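## Task

Take the yellow sponge off the desk and set it on the lowest shelf of the bookcase. At the end the hatched zone before the door must be empty. The coffee table may be shifted. Finish with the gripper open and the robot backed away from the sponge. The robot must not tip over or finish leaning, or the task fails.

## Robot and tools

Robot: a Hello Robot Stretch 3 with a single arm. It has a two-wheel base (0.33 m long, 0.34 m wide), a lift that slides up a mast, and a telescoping arm that reaches out to the robot's RIGHT side. To move the gripper forward or back you drive the base. The base cannot slide sideways. It turns about the point midway between the wheels, 0.05 m behind its front edge. With the arm pulled in and the wrist folded, a turn sweeps a circle of radius 0.28 m. An unfolded, level wrist reaches past that circle. Loose objects may now and then get nudged by something.

Frames: the base frame has its origin on the floor between the drive wheels, with x forward, y left and z up. hand_pose is reported in this frame, at the point where the closed fingertips meet. The odometry frame is the base frame as it was when the scene began. Heading is positive to the left and runs from -3.142 to 3.142.

Cameras: head_camera and nav_camera are on the head and are aimed by head_pan_rad and head_tilt_rad. wrist_camera rides on the gripper. Every successful execute_actions call returns one image per camera, taken when the call ends. An empty actions list just shows the current state.

execute_actions takes {"actions": [...]}, which run in order. Each action is {"robot": ..., "steps": n, "until": ...}. steps runs from 1 to 450 at 30 per second and defaults to 1. {"steps": n} on its own just waits. "robot" holds one command, a list of up to 8 commands run one after another (which may include {"pause_s": s}, at most 15), or {"stop": true}, which brakes everything and clears the queue. A command can contain:
- base: exactly one of translate_m (metres, an offset from where the base is when the command starts, positive forward, |d| at most 1) or rotate_rad (radians, an offset turn on the spot, positive counter-clockwise/left, |d| at most 3.2).
- joints: a single object of named absolute targets. Joints you leave out keep their current goal. lift_m is 0 to 1.1 m (arm height). arm_m is 0 to 0.52 m (extension). wrist_yaw_rad is -1.345 to 4.42: 0 points along the arm, positive swings toward the front, 3.0 folds over the base. wrist_pitch_rad is -1.57 to 0.451: 0 is level, negative tips the fingers down. wrist_roll_rad is -2.911 to 2.911, where 0 means the fingers sit side by side. gripper_m is -0.089 to 0.179, higher is wider, and the actual fingertip gap is 0.007 to 0.025 smaller (zero below 0.007). head_pan_rad is -3.953 to 1.73: 0 looks forward, positive turns left, -1.57 looks along the arm. head_tilt_rad is -1.53 to 0.419, negative looks down.
- contact_limits: {"arm_m": effort %} from 1 to 100. The arm halts once its motor effort reaches that level. Lower values are gentler, but too low stops it immediately.
Base and joint motions start together and keep running after the call ends. A new command takes over at once and throws away the rest of any older queue. If any number in a call is invalid or out of range, the whole call is rejected.

until: {"robot": {"status": "ended"}} ends the action once nothing reads moving and no queue is running. You can also test fields, e.g. {"lift_m": [">", 0.3]} or base_status ["!=", "moving"], using =, !=, <, <=, >, >=. {"any": {"status": "ended"}} fires as soon as any one motion ends.

Speed: the base is only fast (0.30 m/s, 1.9 rad/s) with the arm stowed: lift_m below 0.30, arm_m below 0.03 and wrist_yaw_rad above 2.54. Otherwise the caps are 0.10 m/s and 0.63 rad/s.

Gripping: to hold an object, command gripper_m below its width. To let go, open to at least 0.02 above where the pads made contact. A done status does not prove a grasp, so check the images. Squeezing too hard makes the stall guard ease off, and the object may slip. Send a new value to squeeze again.

Wrist safety: only fold or unfold the wrist when lift_m is 0.32 to 0.95, pitch is -0.4 and roll is about 0. Once folded, the lift may go down to 0.25. If yaw is below -0.4, keep pitch at -0.5 or lower.

Tipping: hard pushes with the gripper above about 0.45 m can topple the robot. So can a second push after a contact_stop, or driving while gripping or pushing something fixed. Snagging furniture is also risky, especially when reversing. If that happens, undo the last move in small steps. If base_tilt shows a lean, free the gripper. If it stays tipped, lower lift_m to about 0.2.

Result lines: base_status shows progress as (translate_m done of goal). joint_goals, joint_status and measured_speeds are reported per joint. The refusals/queue/queue_left line reports refused commands, the queue state (idle, running, done, dropped, stopped) and commands not yet started. Statuses are moving, done, off_target, contact_stop (the joint goes slack until its next command), time_out, stopped, not_commanded and torque_fault (the wrist servo is off for 10 s and goals are refused). on_its_own shows goals the robot has changed by itself, slack or disabled joints, tilt of 3 degrees or more, and motors loaded at rest. refused:/dropped: lines count actions and commands from 0. lidar_m gives 12 distances in 30-degree sectors at a height of 0.17 m: the 1st is ahead, then counter-clockwise (4th left, 7th behind, 10th right); '-' means nothing seen. wrist_depth_mm and head_depth_mm are 7x7 grids of median depths. base_tilt is in degrees, with forward and right positive. motor_effort is in % with the peak in brackets, and these readings are noisy.

zoom_image: {"camera": name, "region": [x0, y0, x1, y1]} in pixels, with top-left at the origin and a maximum of 504x504. It returns a closer look at the latest image.

finished_scene: {"scene": n}. It ends that scene for good and reports whether the task succeeded. Before calling it, wait until all motion has stopped, the object has been released and the robot has moved clear. Avoid drops, slams and hard hits.

Each tool is called after ">>>" by a JSON object that holds its "name" and its "arguments".

## Session

>>> {"name": "execute_actions", "arguments": {"actions": []}}

Scene clock: 0.00 s.
robot.base_odometry: x=+0.000 y=+0.000 heading=+0.000 (m, m, rad; robot's odometry frame)
robot.turned_by_wheels: +0.000 (rad since the last result)
robot.turned_by_imu: +0.000 (rad since the last result)
robot.base_tilt: forward=-1.0 right=-0.8 (deg)
robot.lidar_m: 1.50 2.28 2.61 2.43 2.09 1.78 1.77 2.03 1.70 2.16 2.06 1.36
robot.head_depth_mm: 1754 1854 1844 1839 1807 1809 1527 / 1773 1894 1879 1879 1877 1864 1516 / 1789 1934 1895 1923 1888 1881 1509 / 1796 1991 1968 1951 1956 1931 1488 / 1802 2036 2010 2018 1998 1972 1492 / 1827 2074 2055 2056 2048 2044 1568 / 1846 2131 2135 2103 2097 2064 2059
robot.base_status: not_commanded
robot.joint_positions: lift_m=+0.593 arm_m=+0.002 wrist_yaw_rad=+2.874 wrist_pitch_rad=-0.580 wrist_roll_rad=-0.015 gripper_m=+0.037 head_pan_rad=+0.011 head_tilt_rad=+0.003
robot.joint_goals: lift_m=+0.593 arm_m=+0.002 wrist_yaw_rad=+2.874 wrist_pitch_rad=-0.580 wrist_roll_rad=-0.015 gripper_m=+0.037 head_pan_rad=+0.011 head_tilt_rad=+0.003
robot.joint_status: lift_m=not_commanded arm_m=not_commanded wrist_yaw_rad=not_commanded wrist_pitch_rad=not_commanded wrist_roll_rad=not_commanded gripper_m=not_commanded head_pan_rad=not_commanded head_tilt_rad=not_commanded
robot.measured_speeds: translate_m=+0.000 rotate_rad=+0.000 lift_m=+0.000 arm_m=+0.000 wrist_yaw_rad=+0.000 wrist_pitch_rad=+0.000 wrist_roll_rad=+0.000 head_pan_rad=+0.000 head_tilt_rad=+0.000
robot: refusals=0 queue=idle queue_left=0
robot.motor_effort: left_wheel=+1 right_wheel=+0 lift_m=+32 arm_m=+0 wrist_yaw_rad=+0 wrist_pitch_rad=+6 wrist_roll_rad=+1 gripper_m=+1 head_pan_rad=+1 head_tilt_rad=+2 (%)
robot.hand_pose: x=+0.0319 y=+0.0471 z=+0.5707 quat_wxyz=(+0.290, +0.693, +0.112, +0.650) (m; robot's base frame)
robot.wrist_depth_mm: - - - - - - - / - - - - - - - / - - - - - - - / - - - - - 993 938 / 930 930 930 876 865 841 813 / 815 798 - 758 738 742 730 / 712 703 - 707 669 659 656
pictures: head_camera (sideways: a quarter turn clockwise sets it upright), nav_camera (sideways: a quarter turn counterclockwise sets it upright), wrist_camera
Images, in order (width x height): head_camera 896x504, nav_camera 672x504, wrist_camera 644x364.

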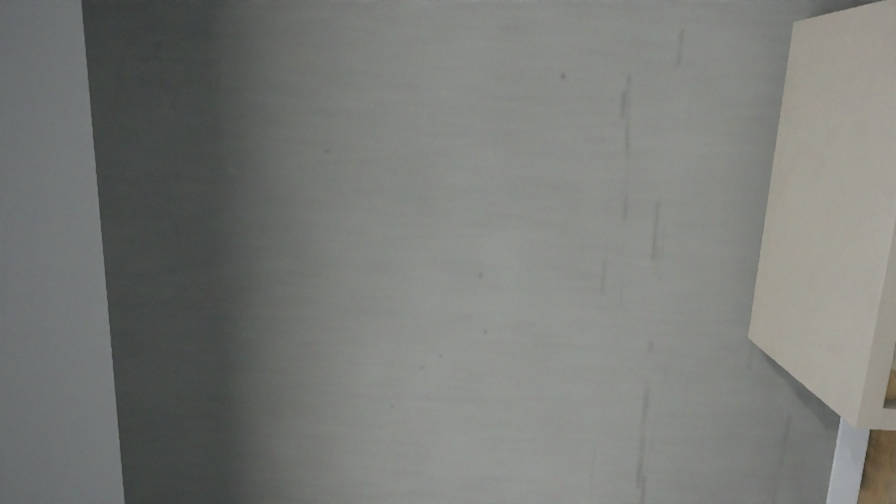

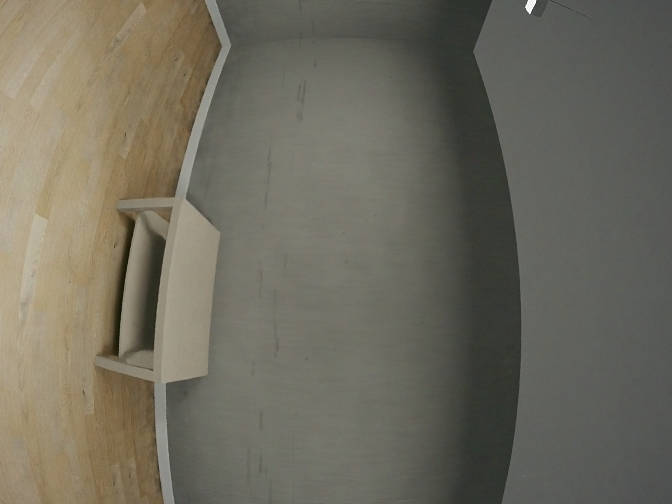

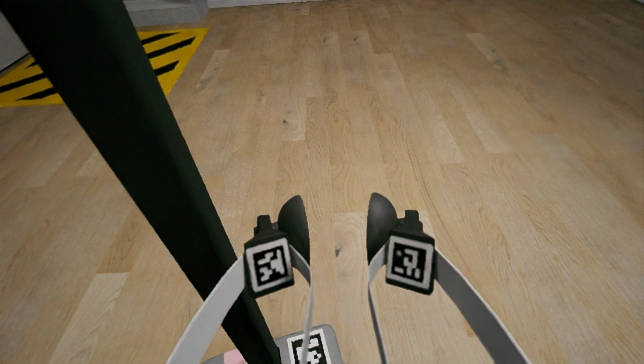

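>>> {"name": "execute_actions", "arguments": {"actions": [{"robot":{"joints":{"head_pan_rad":-1.6,"head_tilt_rad":-0.5}},"steps":100,"until":{"robot":{"status":"ended"}}}]}}

Scene clock: 3.33 s.
robot.base_odometry: x=+0.000 y=+0.000 heading=+0.000 (m, m, rad; robot's odometry frame)
robot.turned_by_wheels: +0.000 (rad since the last result)
robot.turned_by_imu: -0.001 (rad since the last result)
robot.base_tilt: forward=-1.1 right=-0.8 (deg)
robot.lidar_m: 1.50 2.28 2.61 2.42 2.08 1.78 1.77 2.03 1.69 2.16 2.05 1.37
robot.head_depth_mm: 1751 1891 1951 2219 2070 1612 1332 / 1778 1921 1670 2203 1970 1602 1327 / 1790 1962 1718 2324 2031 1598 1311 / 1803 1986 2147 2362 2013 1587 1308 / 1867 1999 2225 2391 2001 1575 1293 / 1907 2039 2272 2480 1990 1565 1281 / 1955 2088 2297 2477 1987 1565 1280
robot.base_status: not_commanded
robot.joint_positions: lift_m=+0.593 arm_m=+0.002 wrist_yaw_rad=+2.874 wrist_pitch_rad=-0.580 wrist_roll_rad=-0.015 gripper_m=+0.037 head_pan_rad=-1.593 head_tilt_rad=-0.493
robot.joint_goals: lift_m=+0.593 arm_m=+0.002 wrist_yaw_rad=+2.874 wrist_pitch_rad=-0.580 wrist_roll_rad=-0.015 gripper_m=+0.037 head_pan_rad=-1.600 head_tilt_rad=-0.500
robot.joint_status: lift_m=not_commanded arm_m=not_commanded wrist_yaw_rad=not_commanded wrist_pitch_rad=not_commanded wrist_roll_rad=not_commanded gripper_m=not_commanded head_pan_rad=done head_tilt_rad=done
robot.measured_speeds: translate_m=+0.000 rotate_rad=+0.000 lift_m=+0.000 arm_m=+0.000 wrist_yaw_rad=+0.000 wrist_pitch_rad=+0.000 wrist_roll_rad=+0.000 head_pan_rad=+0.000 head_tilt_rad=+0.000
robot: refusals=0 queue=done queue_left=0
robot.motor_effort: left_wheel=+0(1) right_wheel=+1(1) lift_m=+32(32) arm_m=+0(0) wrist_yaw_rad=+0(0) wrist_pitch_rad=+6(6) wrist_roll_rad=+0(0) gripper_m=+0(1) head_pan_rad=-3(38) head_tilt_rad=-2(22) (%)
robot.hand_pose: x=+0.0319 y=+0.0471 z=+0.5707 quat_wxyz=(+0.290, +0.693, +0.112, +0.650) (m; robot's base frame)
robot.wrist_depth_mm: - - - - - - - / - - - - - - - / - - - - - - - / - - - - - 982 962 / 916 916 927 874 871 846 820 / 809 809 - 765 734 747 715 / 713 708 - 699 671 656 653
pictures: head_camera (sideways: a quarter turn clockwise sets it upright), nav_camera (sideways: a quarter turn counterclockwise sets it upright), wrist_camera
Images, in order (width x height): head_camera 896x504, nav_camera 672x504, wrist_camera 644x364.

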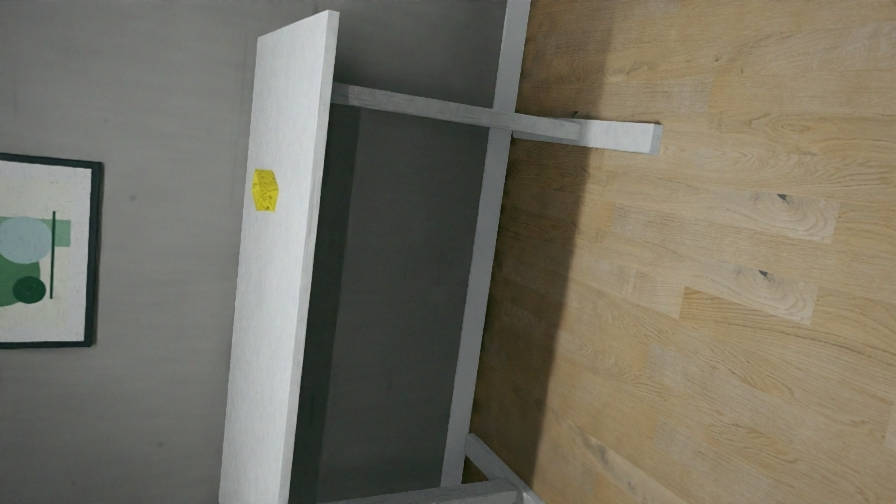

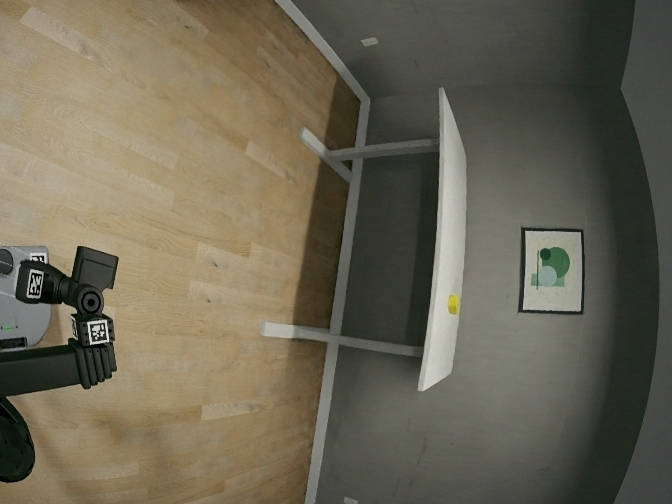

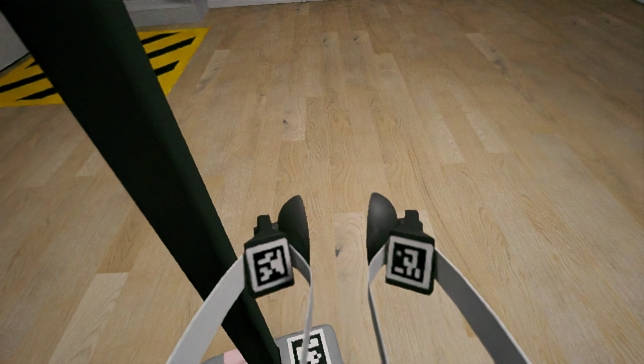

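>>> {"name": "execute_actions", "arguments": {"actions": [{"robot":[{"base":{"rotate_rad":-1.57},"joints":{"lift_m":0.85,"gripper_m":0.12}},{"base":{"translate_m":0.8},"joints":{"wrist_yaw_rad":0,"wrist_pitch_rad":-0.4}},{"base":{"rotate_rad":1.57}}],"steps":450,"until":{"robot":{"status":"ended"}}},{"steps":300,"until":{"robot":{"status":"ended"}}}]}}

Scene clock: 23.53 s.
robot.base_odometry: x=+0.001 y=-0.800 heading=+0.000 (m, m, rad; robot's odometry frame)
robot.turned_by_wheels: +0.000 (rad since the last result)
robot.turned_by_imu: -0.008 (rad since the last result)
robot.base_tilt: forward=-1.0 right=-0.8 (deg)
robot.lidar_m: 1.27 1.81 3.37 3.22 2.32 1.98 1.97 1.63 0.96 1.39 1.33 1.79
robot.head_depth_mm: 1116 1198 1254 780 1552 1429 1268 / 1114 1225 1271 771 1604 1603 1331 / 1132 1246 1244 763 1653 1600 1306 / 1162 1266 1223 751 1682 1581 - / 1176 1291 1200 747 1734 1579 1290 / 1218 1324 1184 775 1775 1576 1285 / 1241 1354 1171 773 1798 1560 1294
robot.base_status: done (rotate_rad +1.5699 of +1.5700)
robot.joint_positions: lift_m=+0.850 arm_m=+0.002 wrist_yaw_rad=+0.002 wrist_pitch_rad=-0.419 wrist_roll_rad=-0.015 gripper_m=+0.120 head_pan_rad=-1.593 head_tilt_rad=-0.494
robot.joint_goals: lift_m=+0.850 arm_m=+0.002 wrist_yaw_rad=+0.000 wrist_pitch_rad=-0.400 wrist_roll_rad=-0.015 gripper_m=+0.120 head_pan_rad=-1.600 head_tilt_rad=-0.500
robot.joint_status: lift_m=done arm_m=not_commanded wrist_yaw_rad=done wrist_pitch_rad=done wrist_roll_rad=not_commanded gripper_m=done head_pan_rad=done head_tilt_rad=done
robot.measured_speeds: translate_m=+0.000 rotate_rad=+0.000 lift_m=+0.000 arm_m=+0.000 wrist_yaw_rad=+0.000 wrist_pitch_rad=+0.000 wrist_roll_rad=+0.000 head_pan_rad=+0.000 head_tilt_rad=+0.000
robot: refusals=0 queue=done queue_left=0
robot.motor_effort: left_wheel=-2(8) right_wheel=+2(5) lift_m=+38(40) arm_m=+0(0) wrist_yaw_rad=-3(4) wrist_pitch_rad=+9(10) wrist_roll_rad=+0(0) gripper_m=+0(84) head_pan_rad=-2(2) head_tilt_rad=-2(2) (%)
robot.hand_pose: x=-0.0211 y=-0.3712 z=+0.8622 quat_wxyz=(+0.697, +0.149, -0.686, -0.146) (m; robot's base frame)
robot.wrist_depth_mm: 887 - - - - 972 533 / - - - - - - 631 / - - - - - - - / - - - - - - - / - - - - - 830 - / - - - - - - - / - - - - 996 979 955
pictures: head_camera (sideways: a quarter turn clockwise sets it upright), nav_camera (sideways: a quarter turn counterclockwise sets it upright), wrist_camera
Images, in order (width x height): head_camera 896x504, nav_camera 672x504, wrist_camera 644x364.

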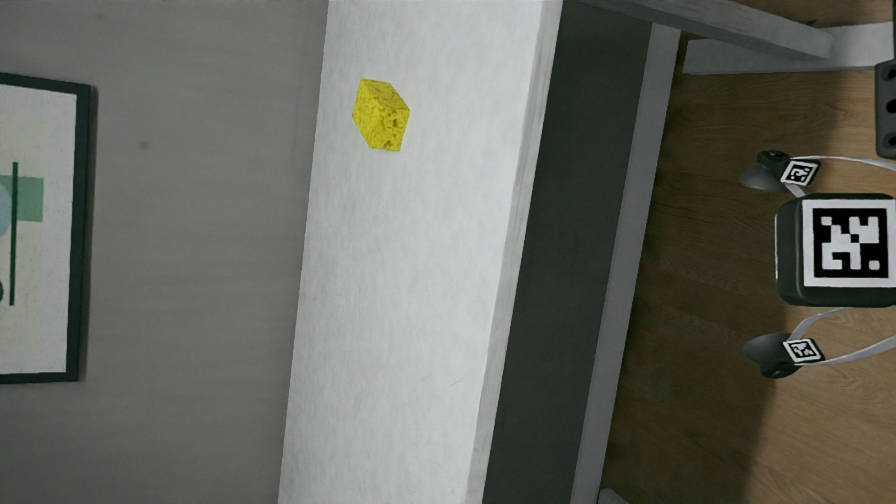

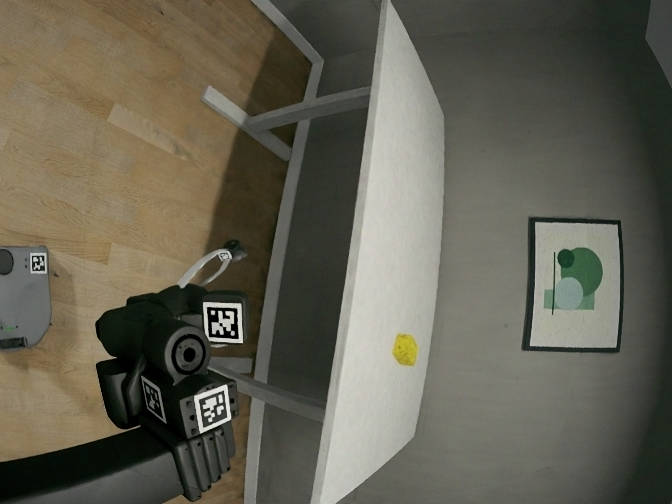

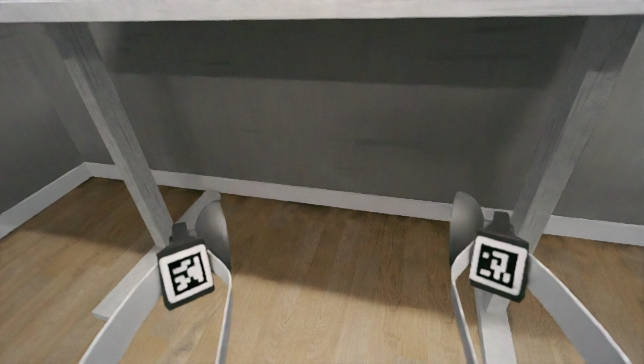

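>>> {"name": "execute_actions", "arguments": {"actions": [{"robot":{"base":{"translate_m":-0.15},"joints":{"lift_m":1.05}},"steps":200,"until":{"robot":{"status":"ended"}}}]}}

Scene clock: 29.80 s.
robot.base_odometry: x=-0.149 y=-0.800 heading=+0.000 (m, m, rad; robot's odometry frame)
robot.turned_by_wheels: +0.000 (rad since the last result)
robot.turned_by_imu: -0.001 (rad since the last result)
robot.base_tilt: forward=-1.1 right=-0.9 (deg)
robot.lidar_m: 1.41 1.93 3.40 3.20 2.15 1.83 1.83 1.59 0.89 1.35 1.41 1.93
robot.head_depth_mm: 1083 1164 1236 - - - - / 1100 1188 1249 - - - - / 1113 1214 1252 - - - - / 1129 1240 1223 - - - - / 1144 1265 1202 747 1670 1527 1302 / 1176 1295 1181 739 1750 1575 1284 / 1211 1326 1160 728 1782 1553 1282
robot.base_status: done (translate_m -0.1500 of -0.1500)
robot.joint_positions: lift_m=+1.050 arm_m=+0.002 wrist_yaw_rad=+0.002 wrist_pitch_rad=-0.418 wrist_roll_rad=-0.015 gripper_m=+0.120 head_pan_rad=-1.593 head_tilt_rad=-0.494
robot.joint_goals: lift_m=+1.050 arm_m=+0.002 wrist_yaw_rad=+0.000 wrist_pitch_rad=-0.400 wrist_roll_rad=-0.015 gripper_m=+0.120 head_pan_rad=-1.600 head_tilt_rad=-0.500
robot.joint_status: lift_m=done arm_m=not_commanded wrist_yaw_rad=done wrist_pitch_rad=done wrist_roll_rad=not_commanded gripper_m=done head_pan_rad=done head_tilt_rad=done
robot.measured_speeds: translate_m=+0.000 rotate_rad=+0.000 lift_m=+0.000 arm_m=+0.000 wrist_yaw_rad=+0.000 wrist_pitch_rad=+0.000 wrist_roll_rad=+0.000 head_pan_rad=+0.000 head_tilt_rad=+0.000
robot: refusals=0 queue=done queue_left=0
robot.motor_effort: left_wheel=-1(7) right_wheel=+2(4) lift_m=+39(37) arm_m=+0(0) wrist_yaw_rad=-2(3) wrist_pitch_rad=+9(9) wrist_roll_rad=+0(0) gripper_m=+0(0) head_pan_rad=-2(2) head_tilt_rad=-2(2) (%)
robot.hand_pose: x=-0.0211 y=-0.3713 z=+1.0624 quat_wxyz=(+0.697, +0.149, -0.686, -0.145) (m; robot's base frame)
robot.wrist_depth_mm: - - - - 981 926 892 / 881 826 778 748 663 670 934 / 577 562 543 517 501 481 472 / - - 458 421 387 379 366 / - - - - - - 341 / - - - - - - - / - - - - - - -
pictures: head_camera (sideways: a quarter turn clockwise sets it upright), nav_camera (sideways: a quarter turn counterclockwise sets it upright), wrist_camera
Images, in order (width x height): head_camera 896x504, nav_camera 672x504, wrist_camera 644x364.

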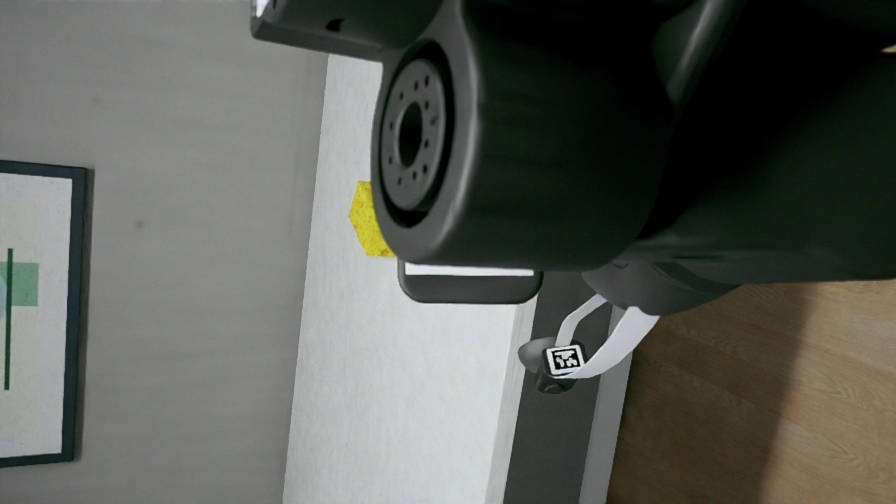

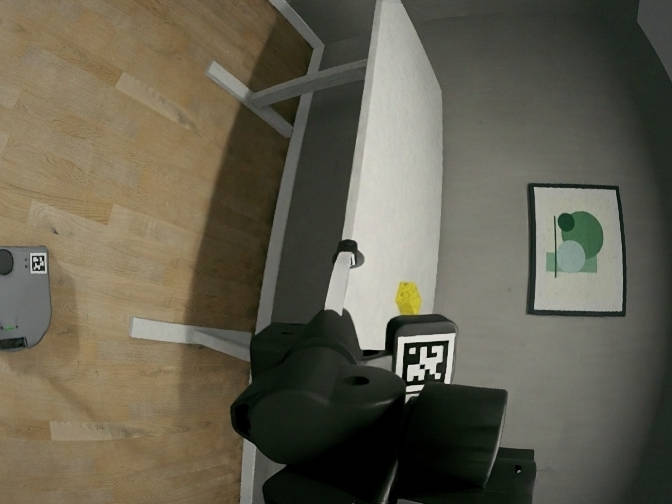

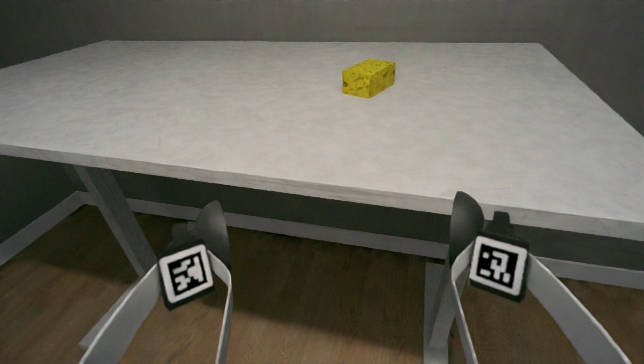

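>>> {"name": "execute_actions", "arguments": {"actions": [{"robot":{"base":{"translate_m":-0.03},"joints":{"arm_m":0.3}},"steps":200,"until":{"robot":{"status":"ended"}}}]}}

Scene clock: 36.43 s.
robot.base_odometry: x=-0.179 y=-0.800 heading=+0.000 (m, m, rad; robot's odometry frame)
robot.turned_by_wheels: +0.000 (rad since the last result)
robot.turned_by_imu: -0.002 (rad since the last result)
robot.base_tilt: forward=-1.1 right=-0.9 (deg)
robot.lidar_m: 1.45 1.95 3.40 3.21 2.11 1.80 1.80 1.58 0.88 1.35 1.43 1.96
robot.head_depth_mm: 1075 1137 1010 779 635 1612 1314 / 1095 1155 1158 770 999 1460 1255 / 1108 1173 - 761 1593 1578 1318 / 1123 1214 - 715 1633 1579 1304 / 1141 1256 1312 745 1691 1583 1297 / 1173 1282 1183 738 1726 1567 1287 / 1208 1312 1160 729 1776 1575 1283
robot.base_status: done (translate_m -0.0300 of -0.0300)
robot.joint_positions: lift_m=+1.050 arm_m=+0.300 wrist_yaw_rad=+0.001 wrist_pitch_rad=-0.418 wrist_roll_rad=-0.015 gripper_m=+0.120 head_pan_rad=-1.593 head_tilt_rad=-0.494
robot.joint_goals: lift_m=+1.050 arm_m=+0.300 wrist_yaw_rad=+0.000 wrist_pitch_rad=-0.400 wrist_roll_rad=-0.015 gripper_m=+0.120 head_pan_rad=-1.600 head_tilt_rad=-0.500
robot.joint_status: lift_m=done arm_m=done wrist_yaw_rad=done wrist_pitch_rad=done wrist_roll_rad=not_commanded gripper_m=done head_pan_rad=done head_tilt_rad=done
robot.measured_speeds: translate_m=+0.000 rotate_rad=+0.000 lift_m=+0.000 arm_m=+0.000 wrist_yaw_rad=+0.000 wrist_pitch_rad=+0.000 wrist_roll_rad=+0.000 head_pan_rad=+0.000 head_tilt_rad=+0.000
robot: refusals=0 queue=done queue_left=0
robot.motor_effort: left_wheel=-2(6) right_wheel=+2(3) lift_m=+38(39) arm_m=+3(3) wrist_yaw_rad=-2(3) wrist_pitch_rad=+9(9) wrist_roll_rad=+0(0) gripper_m=+0(1) head_pan_rad=-4(3) head_tilt_rad=-2(2) (%)
robot.hand_pose: x=-0.0212 y=-0.6690 z=+1.0624 quat_wxyz=(+0.697, +0.149, -0.686, -0.146) (m; robot's base frame)
robot.wrist_depth_mm: - 925 846 775 729 695 655 / 870 807 773 738 702 669 670 / 573 553 532 517 469 484 469 / 428 421 408 383 380 375 367 / 343 339 327 319 315 312 302 / 287 288 271 270 266 253 258 / 245 241 238 233 231 227 224
pictures: head_camera (sideways: a quarter turn clockwise sets it upright), nav_camera (sideways: a quarter turn counterclockwise sets it upright), wrist_camera
Images, in order (width x height): head_camera 896x504, nav_camera 672x504, wrist_camera 644x364.

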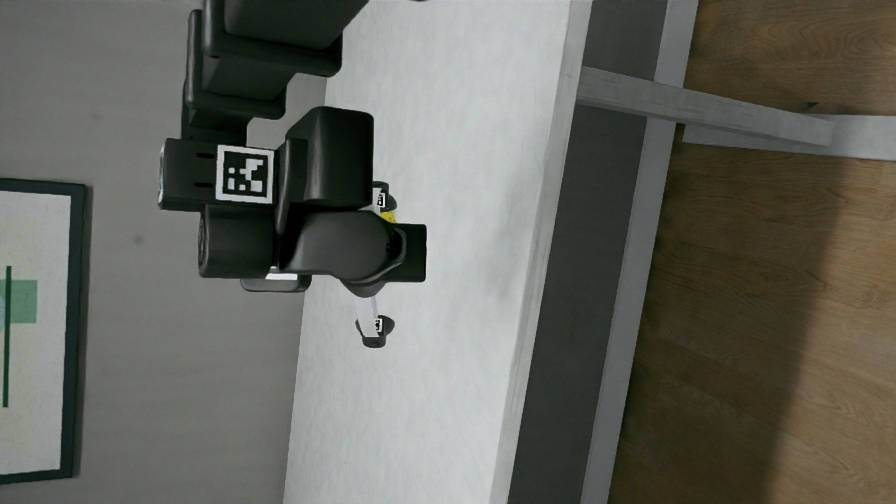

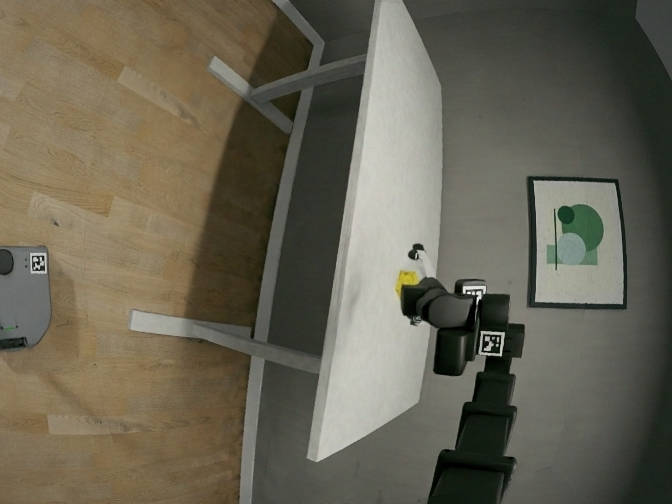

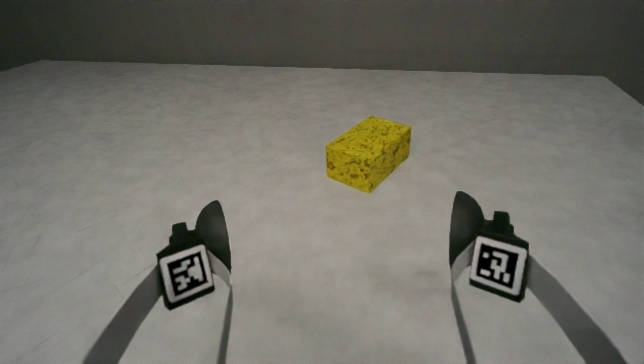

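>>> {"name": "execute_actions", "arguments": {"actions": [{"robot":{"joints":{"arm_m":0.5,"lift_m":0.96}},"steps":200,"until":{"robot":{"status":"ended"}}}]}}

Scene clock: 41.77 s.
robot.base_odometry: x=-0.179 y=-0.800 heading=+0.000 (m, m, rad; robot's odometry frame)
robot.turned_by_wheels: +0.000 (rad since the last result)
robot.turned_by_imu: -0.002 (rad since the last result)
robot.base_tilt: forward=-1.0 right=-0.7 (deg)
robot.lidar_m: 1.44 1.95 3.40 3.20 2.11 1.80 1.80 1.58 0.88 1.35 1.43 1.96
robot.head_depth_mm: 1075 1156 1220 - - 1570 1321 / 1091 1180 1256 692 1024 1461 1257 / 1108 1201 - 760 1601 1591 1316 / 1124 1229 - 715 1613 1592 1303 / 1136 1253 1204 745 1669 1582 1292 / 1156 1282 1181 738 1729 1555 1286 / 1197 1310 1159 727 1774 1549 1277
robot.base_status: done (translate_m -0.0300 of -0.0300)
robot.joint_positions: lift_m=+0.960 arm_m=+0.500 wrist_yaw_rad=+0.001 wrist_pitch_rad=-0.418 wrist_roll_rad=-0.015 gripper_m=+0.120 head_pan_rad=-1.593 head_tilt_rad=-0.494
robot.joint_goals: lift_m=+0.960 arm_m=+0.500 wrist_yaw_rad=+0.000 wrist_pitch_rad=-0.400 wrist_roll_rad=-0.015 gripper_m=+0.120 head_pan_rad=-1.600 head_tilt_rad=-0.500
robot.joint_status: lift_m=done arm_m=done wrist_yaw_rad=done wrist_pitch_rad=done wrist_roll_rad=not_commanded gripper_m=done head_pan_rad=done head_tilt_rad=done
robot.measured_speeds: translate_m=+0.000 rotate_rad=+0.000 lift_m=+0.000 arm_m=+0.000 wrist_yaw_rad=+0.000 wrist_pitch_rad=+0.000 wrist_roll_rad=+0.000 head_pan_rad=+0.000 head_tilt_rad=+0.000
robot: refusals=0 queue=done queue_left=0
robot.motor_effort: left_wheel=-2(2) right_wheel=+2(2) lift_m=+25(38) arm_m=+3(3) wrist_yaw_rad=-1(3) wrist_pitch_rad=+9(9) wrist_roll_rad=+0(0) gripper_m=+0(0) head_pan_rad=-2(2) head_tilt_rad=-1(1) (%)
robot.hand_pose: x=-0.0212 y=-0.8691 z=+0.9730 quat_wxyz=(+0.697, +0.148, -0.686, -0.145) (m; robot's base frame)
robot.wrist_depth_mm: 736 693 633 591 555 520 488 / 511 491 465 440 421 403 383 / 344 333 322 309 201 288 280 / 258 253 245 175 156 221 221 / 206 203 198 180 146 189 182 / 171 173 163 163 156 152 155 / 148 145 143 141 139 137 135
pictures: head_camera (sideways: a quarter turn clockwise sets it upright), nav_camera (sideways: a quarter turn counterclockwise sets it upright), wrist_camera
Images, in order (width x height): head_camera 896x504, nav_camera 672x504, wrist_camera 644x364.

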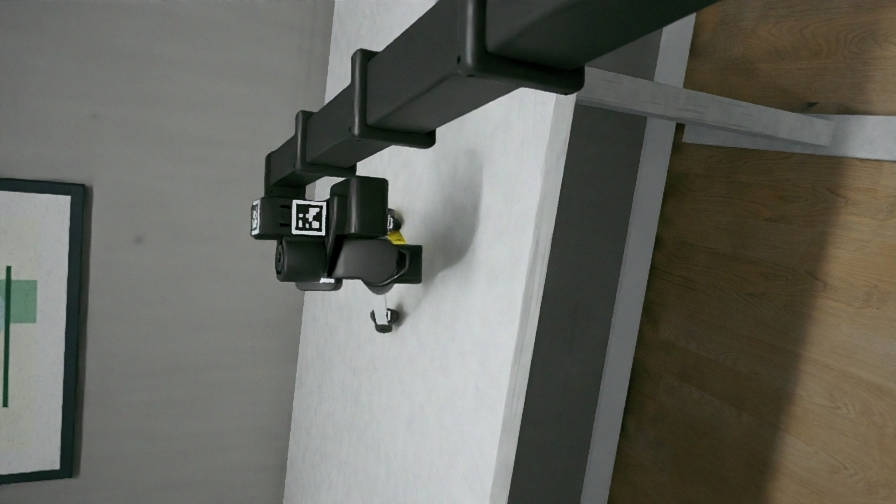

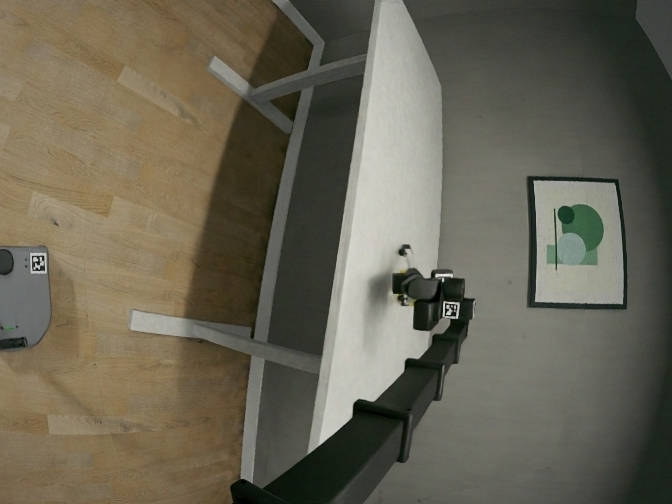

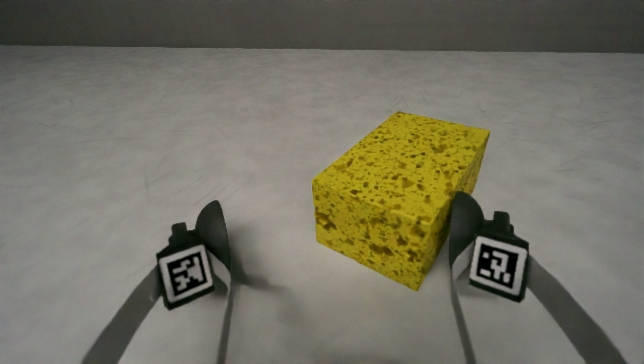

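Slightly more reach, grip, lift, retract.

>>> {"name": "execute_actions", "arguments": {"actions": [{"robot":[{"joints":{"arm_m":0.52}},{"joints":{"gripper_m":-0.03}},{"joints":{"lift_m":1.05}},{"joints":{"arm_m":0.0,"head_pan_rad":-3.2,"head_tilt_rad":-0.4}}],"steps":450,"until":{"robot":{"status":"ended"}}}]}}

Scene clock: 54.37 s.
robot.base_odometry: x=-0.179 y=-0.800 heading=+0.000 (m, m, rad; robot's odometry frame)
robot.turned_by_wheels: +0.000 (rad since the last result)
robot.turned_by_imu: -0.003 (rad since the last result)
robot.base_tilt: forward=-1.0 right=-0.9 (deg)
robot.lidar_m: 1.44 1.95 3.42 3.20 2.11 1.80 1.80 1.58 0.89 1.35 1.43 1.96
robot.head_depth_mm: 1481 1562 1632 - - - - / 1507 1591 1660 - - - - / 1518 1611 1682 - - - - / 1533 1641 1720 - - - - / 1574 1668 1788 - - - - / 1605 1701 1838 1924 - - - / 1619 1747 1865 1957 - - -
robot.base_status: done (translate_m -0.0300 of -0.0300)
robot.joint_positions: lift_m=+1.050 arm_m=+0.002 wrist_yaw_rad=+0.001 wrist_pitch_rad=-0.414 wrist_roll_rad=-0.015 gripper_m=-0.029 head_pan_rad=-3.193 head_tilt_rad=-0.409
robot.joint_goals: lift_m=+1.050 arm_m=+0.000 wrist_yaw_rad=+0.000 wrist_pitch_rad=-0.400 wrist_roll_rad=-0.015 gripper_m=-0.030 head_pan_rad=-3.200 head_tilt_rad=-0.400
robot.joint_status: lift_m=done arm_m=done wrist_yaw_rad=done wrist_pitch_rad=done wrist_roll_rad=not_commanded gripper_m=done head_pan_rad=done head_tilt_rad=done
robot.measured_speeds: translate_m=+0.000 rotate_rad=+0.000 lift_m=+0.000 arm_m=+0.000 wrist_yaw_rad=+0.000 wrist_pitch_rad=+0.000 wrist_roll_rad=+0.000 head_pan_rad=+0.000 head_tilt_rad=+0.000
robot: refusals=0 queue=done queue_left=0
robot.motor_effort: left_wheel=-2(1) right_wheel=+2(2) lift_m=+39(38) arm_m=-2(5) wrist_yaw_rad=-1(2) wrist_pitch_rad=+7(8) wrist_roll_rad=+1(0) gripper_m=-10(98) head_pan_rad=-3(36) head_tilt_rad=+3(10) (%)
robot.hand_pose: x=-0.0212 y=-0.3721 z=+1.0633 quat_wxyz=(+0.698, +0.147, -0.686, -0.144) (m; robot's base frame)
robot.wrist_depth_mm: - - - - 968 936 880 / 886 832 797 752 718 683 949 / 587 565 542 527 508 493 511 / - - 450 418 390 382 373 / - - - - - - 330 / - - - - - - - / - - - - - - -
pictures: head_camera (sideways: a quarter turn clockwise sets it upright), nav_camera (sideways: a quarter turn counterclockwise sets it upright), wrist_camera
Images, in order (width x height): head_camera 896x504, nav_camera 672x504, wrist_camera 644x364.

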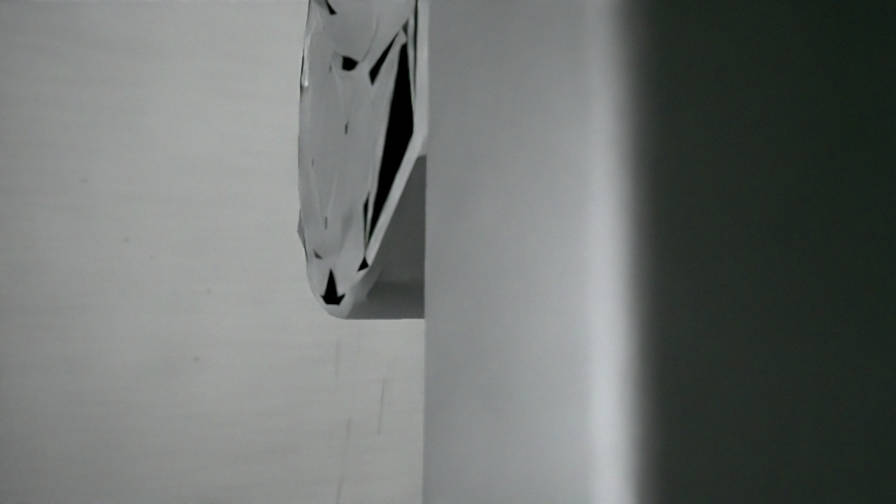

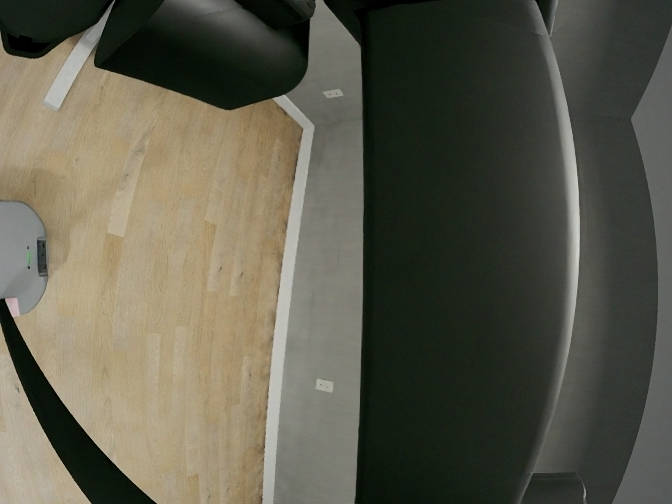

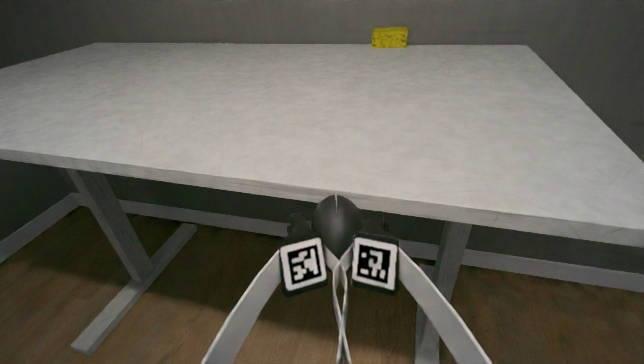

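>>> {"name": "execute_actions", "arguments": {"actions": [{"robot":[{"base":{"rotate_rad":-1.57},"joints":{"gripper_m":0.12,"head_pan_rad":-1.6}},{"base":{"translate_m":0.38}},{"base":{"rotate_rad":1.57}},{"base":{"translate_m":-0.1}}],"steps":450,"until":{"robot":{"status":"ended"}}}]}}

Scene clock: 72.93 s.
robot.base_odometry: x=-0.279 y=-1.180 heading=-0.001 (m, m, rad; robot's odometry frame)
robot.turned_by_wheels: -0.001 (rad since the last result)
robot.turned_by_imu: -0.042 (rad since the last result)
robot.base_tilt: forward=-1.1 right=-0.8 (deg)
robot.lidar_m: 1.96 1.63 3.58 3.56 2.16 1.81 1.80 1.17 0.52 0.97 1.09 1.22
robot.head_depth_mm: 780 832 877 - - - - / 788 845 911 952 - - - / 802 856 923 967 - - - / 806 872 934 923 - - - / 808 883 951 939 613 482 374 / 815 893 964 896 638 455 373 / 832 911 977 886 605 460 371
robot.base_status: off_target (translate_m -0.0999 of -0.1000)
robot.joint_positions: lift_m=+1.050 arm_m=+0.002 wrist_yaw_rad=+0.001 wrist_pitch_rad=-0.414 wrist_roll_rad=-0.015 gripper_m=+0.120 head_pan_rad=-1.607 head_tilt_rad=-0.408
robot.joint_goals: lift_m=+1.050 arm_m=+0.000 wrist_yaw_rad=+0.000 wrist_pitch_rad=-0.400 wrist_roll_rad=-0.015 gripper_m=+0.120 head_pan_rad=-1.600 head_tilt_rad=-0.400
robot.joint_status: lift_m=done arm_m=done wrist_yaw_rad=done wrist_pitch_rad=done wrist_roll_rad=not_commanded gripper_m=done head_pan_rad=done head_tilt_rad=done
robot.measured_speeds: translate_m=+0.000 rotate_rad=+0.000 lift_m=+0.000 arm_m=+0.000 wrist_yaw_rad=+0.000 wrist_pitch_rad=+0.000 wrist_roll_rad=+0.000 head_pan_rad=+0.000 head_tilt_rad=+0.000
robot: refusals=0 queue=done queue_left=0
robot.on_its_own: left_wheel is at rest, and its effort (-42) is outside its rest range (-18 to +18)
robot.motor_effort: left_wheel=-42(52) right_wheel=+4(7) lift_m=+38(38) arm_m=-2(3) wrist_yaw_rad=-1(2) wrist_pitch_rad=+7(7) wrist_roll_rad=+0(0) gripper_m=+0(86) head_pan_rad=+4(42) head_tilt_rad=+3(3) (%)
robot.hand_pose: x=-0.0213 y=-0.3721 z=+1.0633 quat_wxyz=(+0.698, +0.147, -0.686, -0.144) (m; robot's base frame)
robot.wrist_depth_mm: 858 771 732 686 653 613 587 / 869 824 765 700 677 658 629 / 580 568 538 526 508 492 652 / 434 420 414 399 391 381 372 / 348 342 334 325 318 317 306 / 290 290 274 272 268 255 260 / 248 242 240 235 233 229 226
pictures: head_camera (sideways: a quarter turn clockwise sets it upright), nav_camera (sideways: a quarter turn counterclockwise sets it upright), wrist_camera
Images, in order (width x height): head_camera 896x504, nav_camera 672x504, wrist_camera 644x364.

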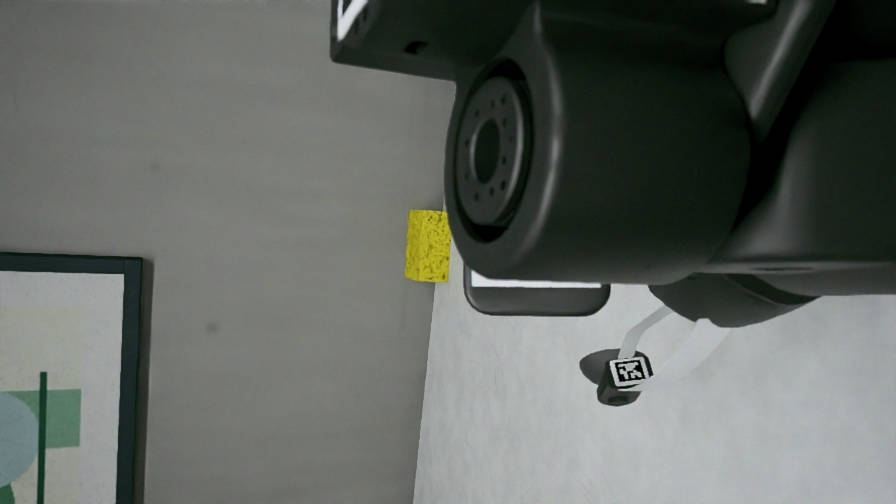

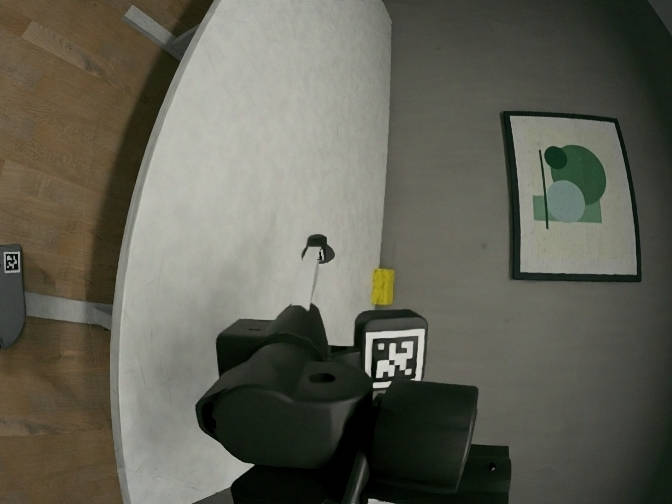

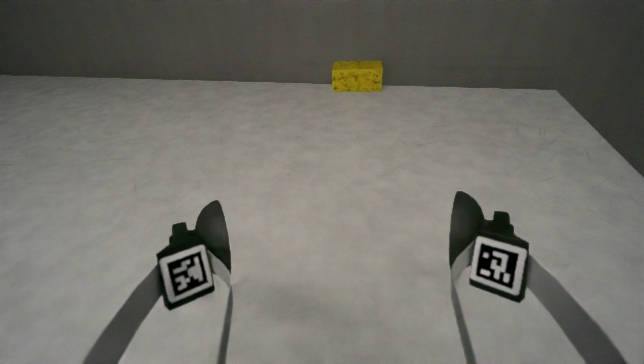

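>>> {"name": "execute_actions", "arguments": {"actions": [{"robot":{"base":{"translate_m":0.0},"joints":{"arm_m":0.4,"lift_m":0.97}},"steps":200,"until":{"robot":{"status":"ended"}}}]}}

Scene clock: 80.97 s.
robot.base_odometry: x=-0.279 y=-1.180 heading=-0.001 (m, m, rad; robot's odometry frame)
robot.turned_by_wheels: +0.000 (rad since the last result)
robot.turned_by_imu: -0.002 (rad since the last result)
robot.base_tilt: forward=-1.0 right=-0.8 (deg)
robot.lidar_m: 1.96 1.63 3.59 3.56 2.16 1.81 1.80 1.17 0.52 0.98 1.09 1.23
robot.head_depth_mm: 783 832 893 932 - 447 383 / 789 838 898 - 603 474 380 / 804 858 906 822 627 472 379 / 806 869 920 - 619 468 376 / 806 883 946 913 614 465 374 / 820 899 966 893 612 461 372 / 825 910 981 882 606 459 371
robot.base_status: done (translate_m +0.0001 of +0.0000)
robot.joint_positions: lift_m=+0.970 arm_m=+0.400 wrist_yaw_rad=+0.001 wrist_pitch_rad=-0.415 wrist_roll_rad=-0.015 gripper_m=+0.120 head_pan_rad=-1.607 head_tilt_rad=-0.408
robot.joint_goals: lift_m=+0.970 arm_m=+0.400 wrist_yaw_rad=+0.000 wrist_pitch_rad=-0.400 wrist_roll_rad=-0.015 gripper_m=+0.120 head_pan_rad=-1.600 head_tilt_rad=-0.400
robot.joint_status: lift_m=done arm_m=done wrist_yaw_rad=done wrist_pitch_rad=done wrist_roll_rad=not_commanded gripper_m=done head_pan_rad=done head_tilt_rad=done
robot.measured_speeds: translate_m=+0.000 rotate_rad=+0.000 lift_m=+0.000 arm_m=+0.000 wrist_yaw_rad=+0.000 wrist_pitch_rad=+0.000 wrist_roll_rad=+0.000 head_pan_rad=+0.000 head_tilt_rad=+0.000
robot: refusals=0 queue=done queue_left=0
robot.on_its_own: left_wheel is at rest, and its effort (-36) is outside its rest range (-18 to +18)
robot.motor_effort: left_wheel=-36(41) right_wheel=+13(13) lift_m=+25(38) arm_m=+3(3) wrist_yaw_rad=-2(1) wrist_pitch_rad=+7(7) wrist_roll_rad=+1(0) gripper_m=+0(0) head_pan_rad=+4(3) head_tilt_rad=+3(3) (%)
robot.hand_pose: x=-0.0213 y=-0.7694 z=+0.9836 quat_wxyz=(+0.698, +0.147, -0.686, -0.144) (m; robot's base frame)
robot.wrist_depth_mm: 384 363 339 320 302 287 271 / 432 400 375 345 318 310 292 / 374 358 347 303 269 331 312 / 281 270 266 257 252 245 240 / 223 220 214 210 205 204 196 / 187 188 177 177 174 165 168 / 159 157 154 152 150 148 146
pictures: head_camera (sideways: a quarter turn clockwise sets it upright), nav_camera (sideways: a quarter turn counterclockwise sets it upright), wrist_camera
Images, in order (width x height): head_camera 896x504, nav_camera 672x504, wrist_camera 644x364.

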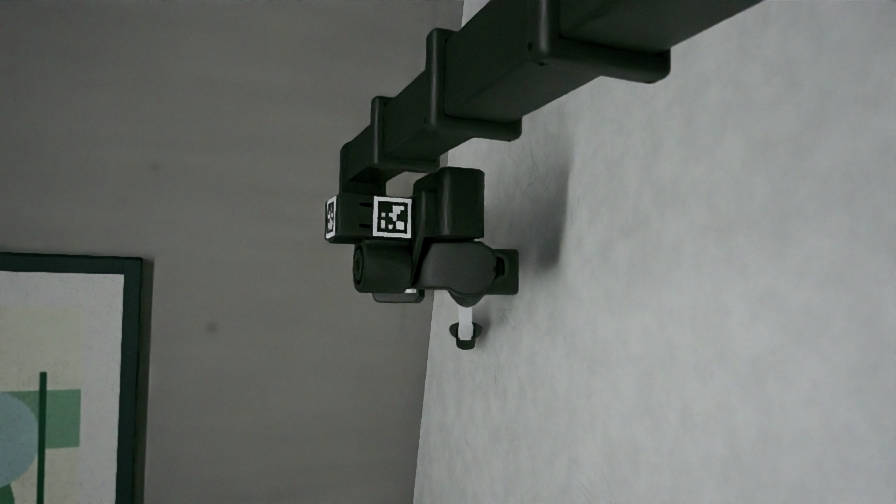

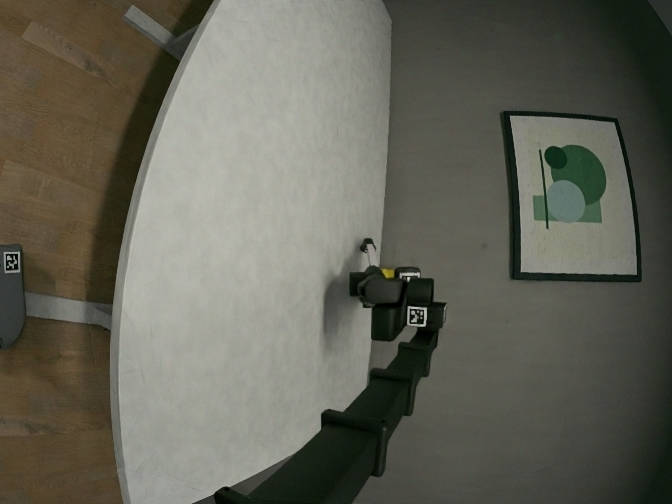

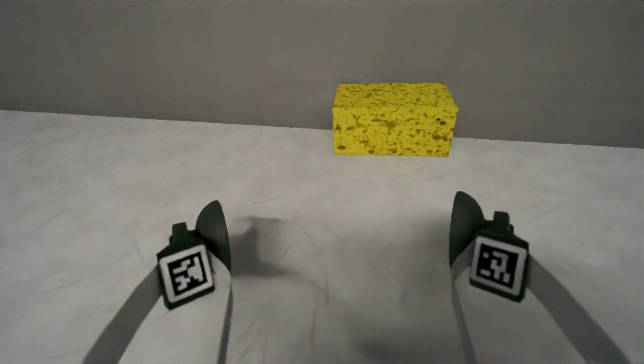

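>>> {"name": "execute_actions", "arguments": {"actions": [{"robot":[{"joints":{"arm_m":0.52,"lift_m":0.955,"wrist_yaw_rad":-0.1}},{"joints":{"gripper_m":0.03}}],"steps":300,"until":{"robot":{"status":"ended"}}}]}}

Scene clock: 87.27 s.
robot.base_odometry: x=-0.279 y=-1.180 heading=-0.001 (m, m, rad; robot's odometry frame)
robot.turned_by_wheels: +0.000 (rad since the last result)
robot.turned_by_imu: -0.002 (rad since the last result)
robot.base_tilt: forward=-1.0 right=-0.8 (deg)
robot.lidar_m: 1.96 1.63 3.58 3.57 2.16 1.81 1.80 1.17 0.51 0.97 1.10 1.23
robot.head_depth_mm: 783 834 892 936 - 446 382 / 796 845 906 - 602 474 381 / 800 856 908 869 626 471 378 / 806 866 916 809 622 468 377 / 808 884 944 907 616 466 374 / 813 895 966 895 609 461 372 / 826 910 973 887 605 460 371
robot.base_status: done (translate_m +0.0001 of +0.0000)
robot.joint_positions: lift_m=+0.955 arm_m=+0.520 wrist_yaw_rad=-0.098 wrist_pitch_rad=-0.394 wrist_roll_rad=-0.015 gripper_m=+0.030 head_pan_rad=-1.607 head_tilt_rad=-0.408
robot.joint_goals: lift_m=+0.955 arm_m=+0.520 wrist_yaw_rad=-0.100 wrist_pitch_rad=-0.400 wrist_roll_rad=-0.015 gripper_m=+0.030 head_pan_rad=-1.600 head_tilt_rad=-0.400
robot.joint_status: lift_m=done arm_m=done wrist_yaw_rad=done wrist_pitch_rad=done wrist_roll_rad=not_commanded gripper_m=done head_pan_rad=done head_tilt_rad=done
robot.measured_speeds: translate_m=+0.000 rotate_rad=+0.000 lift_m=+0.000 arm_m=+0.000 wrist_yaw_rad=+0.000 wrist_pitch_rad=+0.000 wrist_roll_rad=+0.000 head_pan_rad=+0.000 head_tilt_rad=+0.000
robot: refusals=0 queue=done queue_left=0
robot.on_its_own: left_wheel is at rest, and its effort (-34) is outside its rest range (-18 to +18)
robot.motor_effort: left_wheel=-34(35) right_wheel=+13(13) lift_m=+22(26) arm_m=+3(4) wrist_yaw_rad=-2(5) wrist_pitch_rad=-3(7) wrist_roll_rad=+0(0) gripper_m=-2(84) head_pan_rad=+3(4) head_tilt_rad=+3(3) (%)
robot.hand_pose: x=-0.0438 y=-0.8909 z=+0.9735 quat_wxyz=(+0.691, +0.106, -0.694, -0.172) (m; robot's base frame)
robot.wrist_depth_mm: 223 216 209 202 196 190 185 / 245 237 228 221 215 207 200 / 273 263 253 232 210 226 219 / 296 283 276 173 178 249 239 / 210 205 203 184 193 189 185 / 174 171 166 164 156 159 156 / 147 146 143 141 139 137 135
pictures: head_camera (sideways: a quarter turn clockwise sets it upright), nav_camera (sideways: a quarter turn counterclockwise sets it upright), wrist_camera
Images, in order (width x height): head_camera 896x504, nav_camera 672x504, wrist_camera 644x364.

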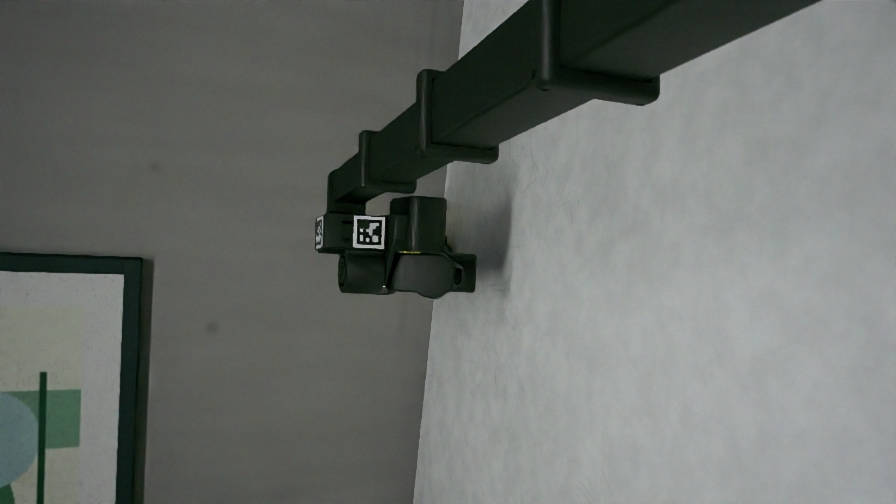

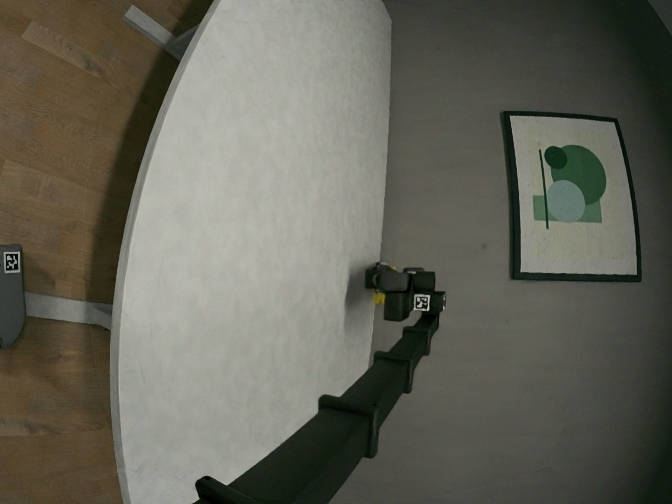

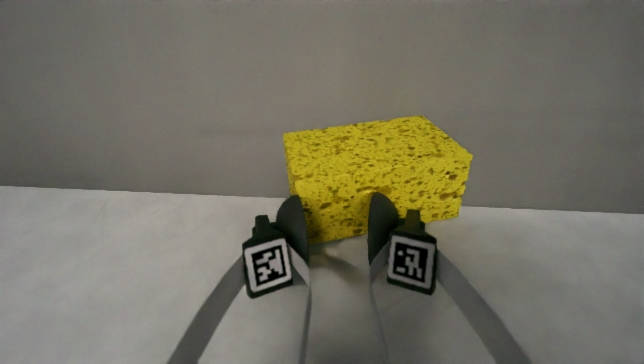

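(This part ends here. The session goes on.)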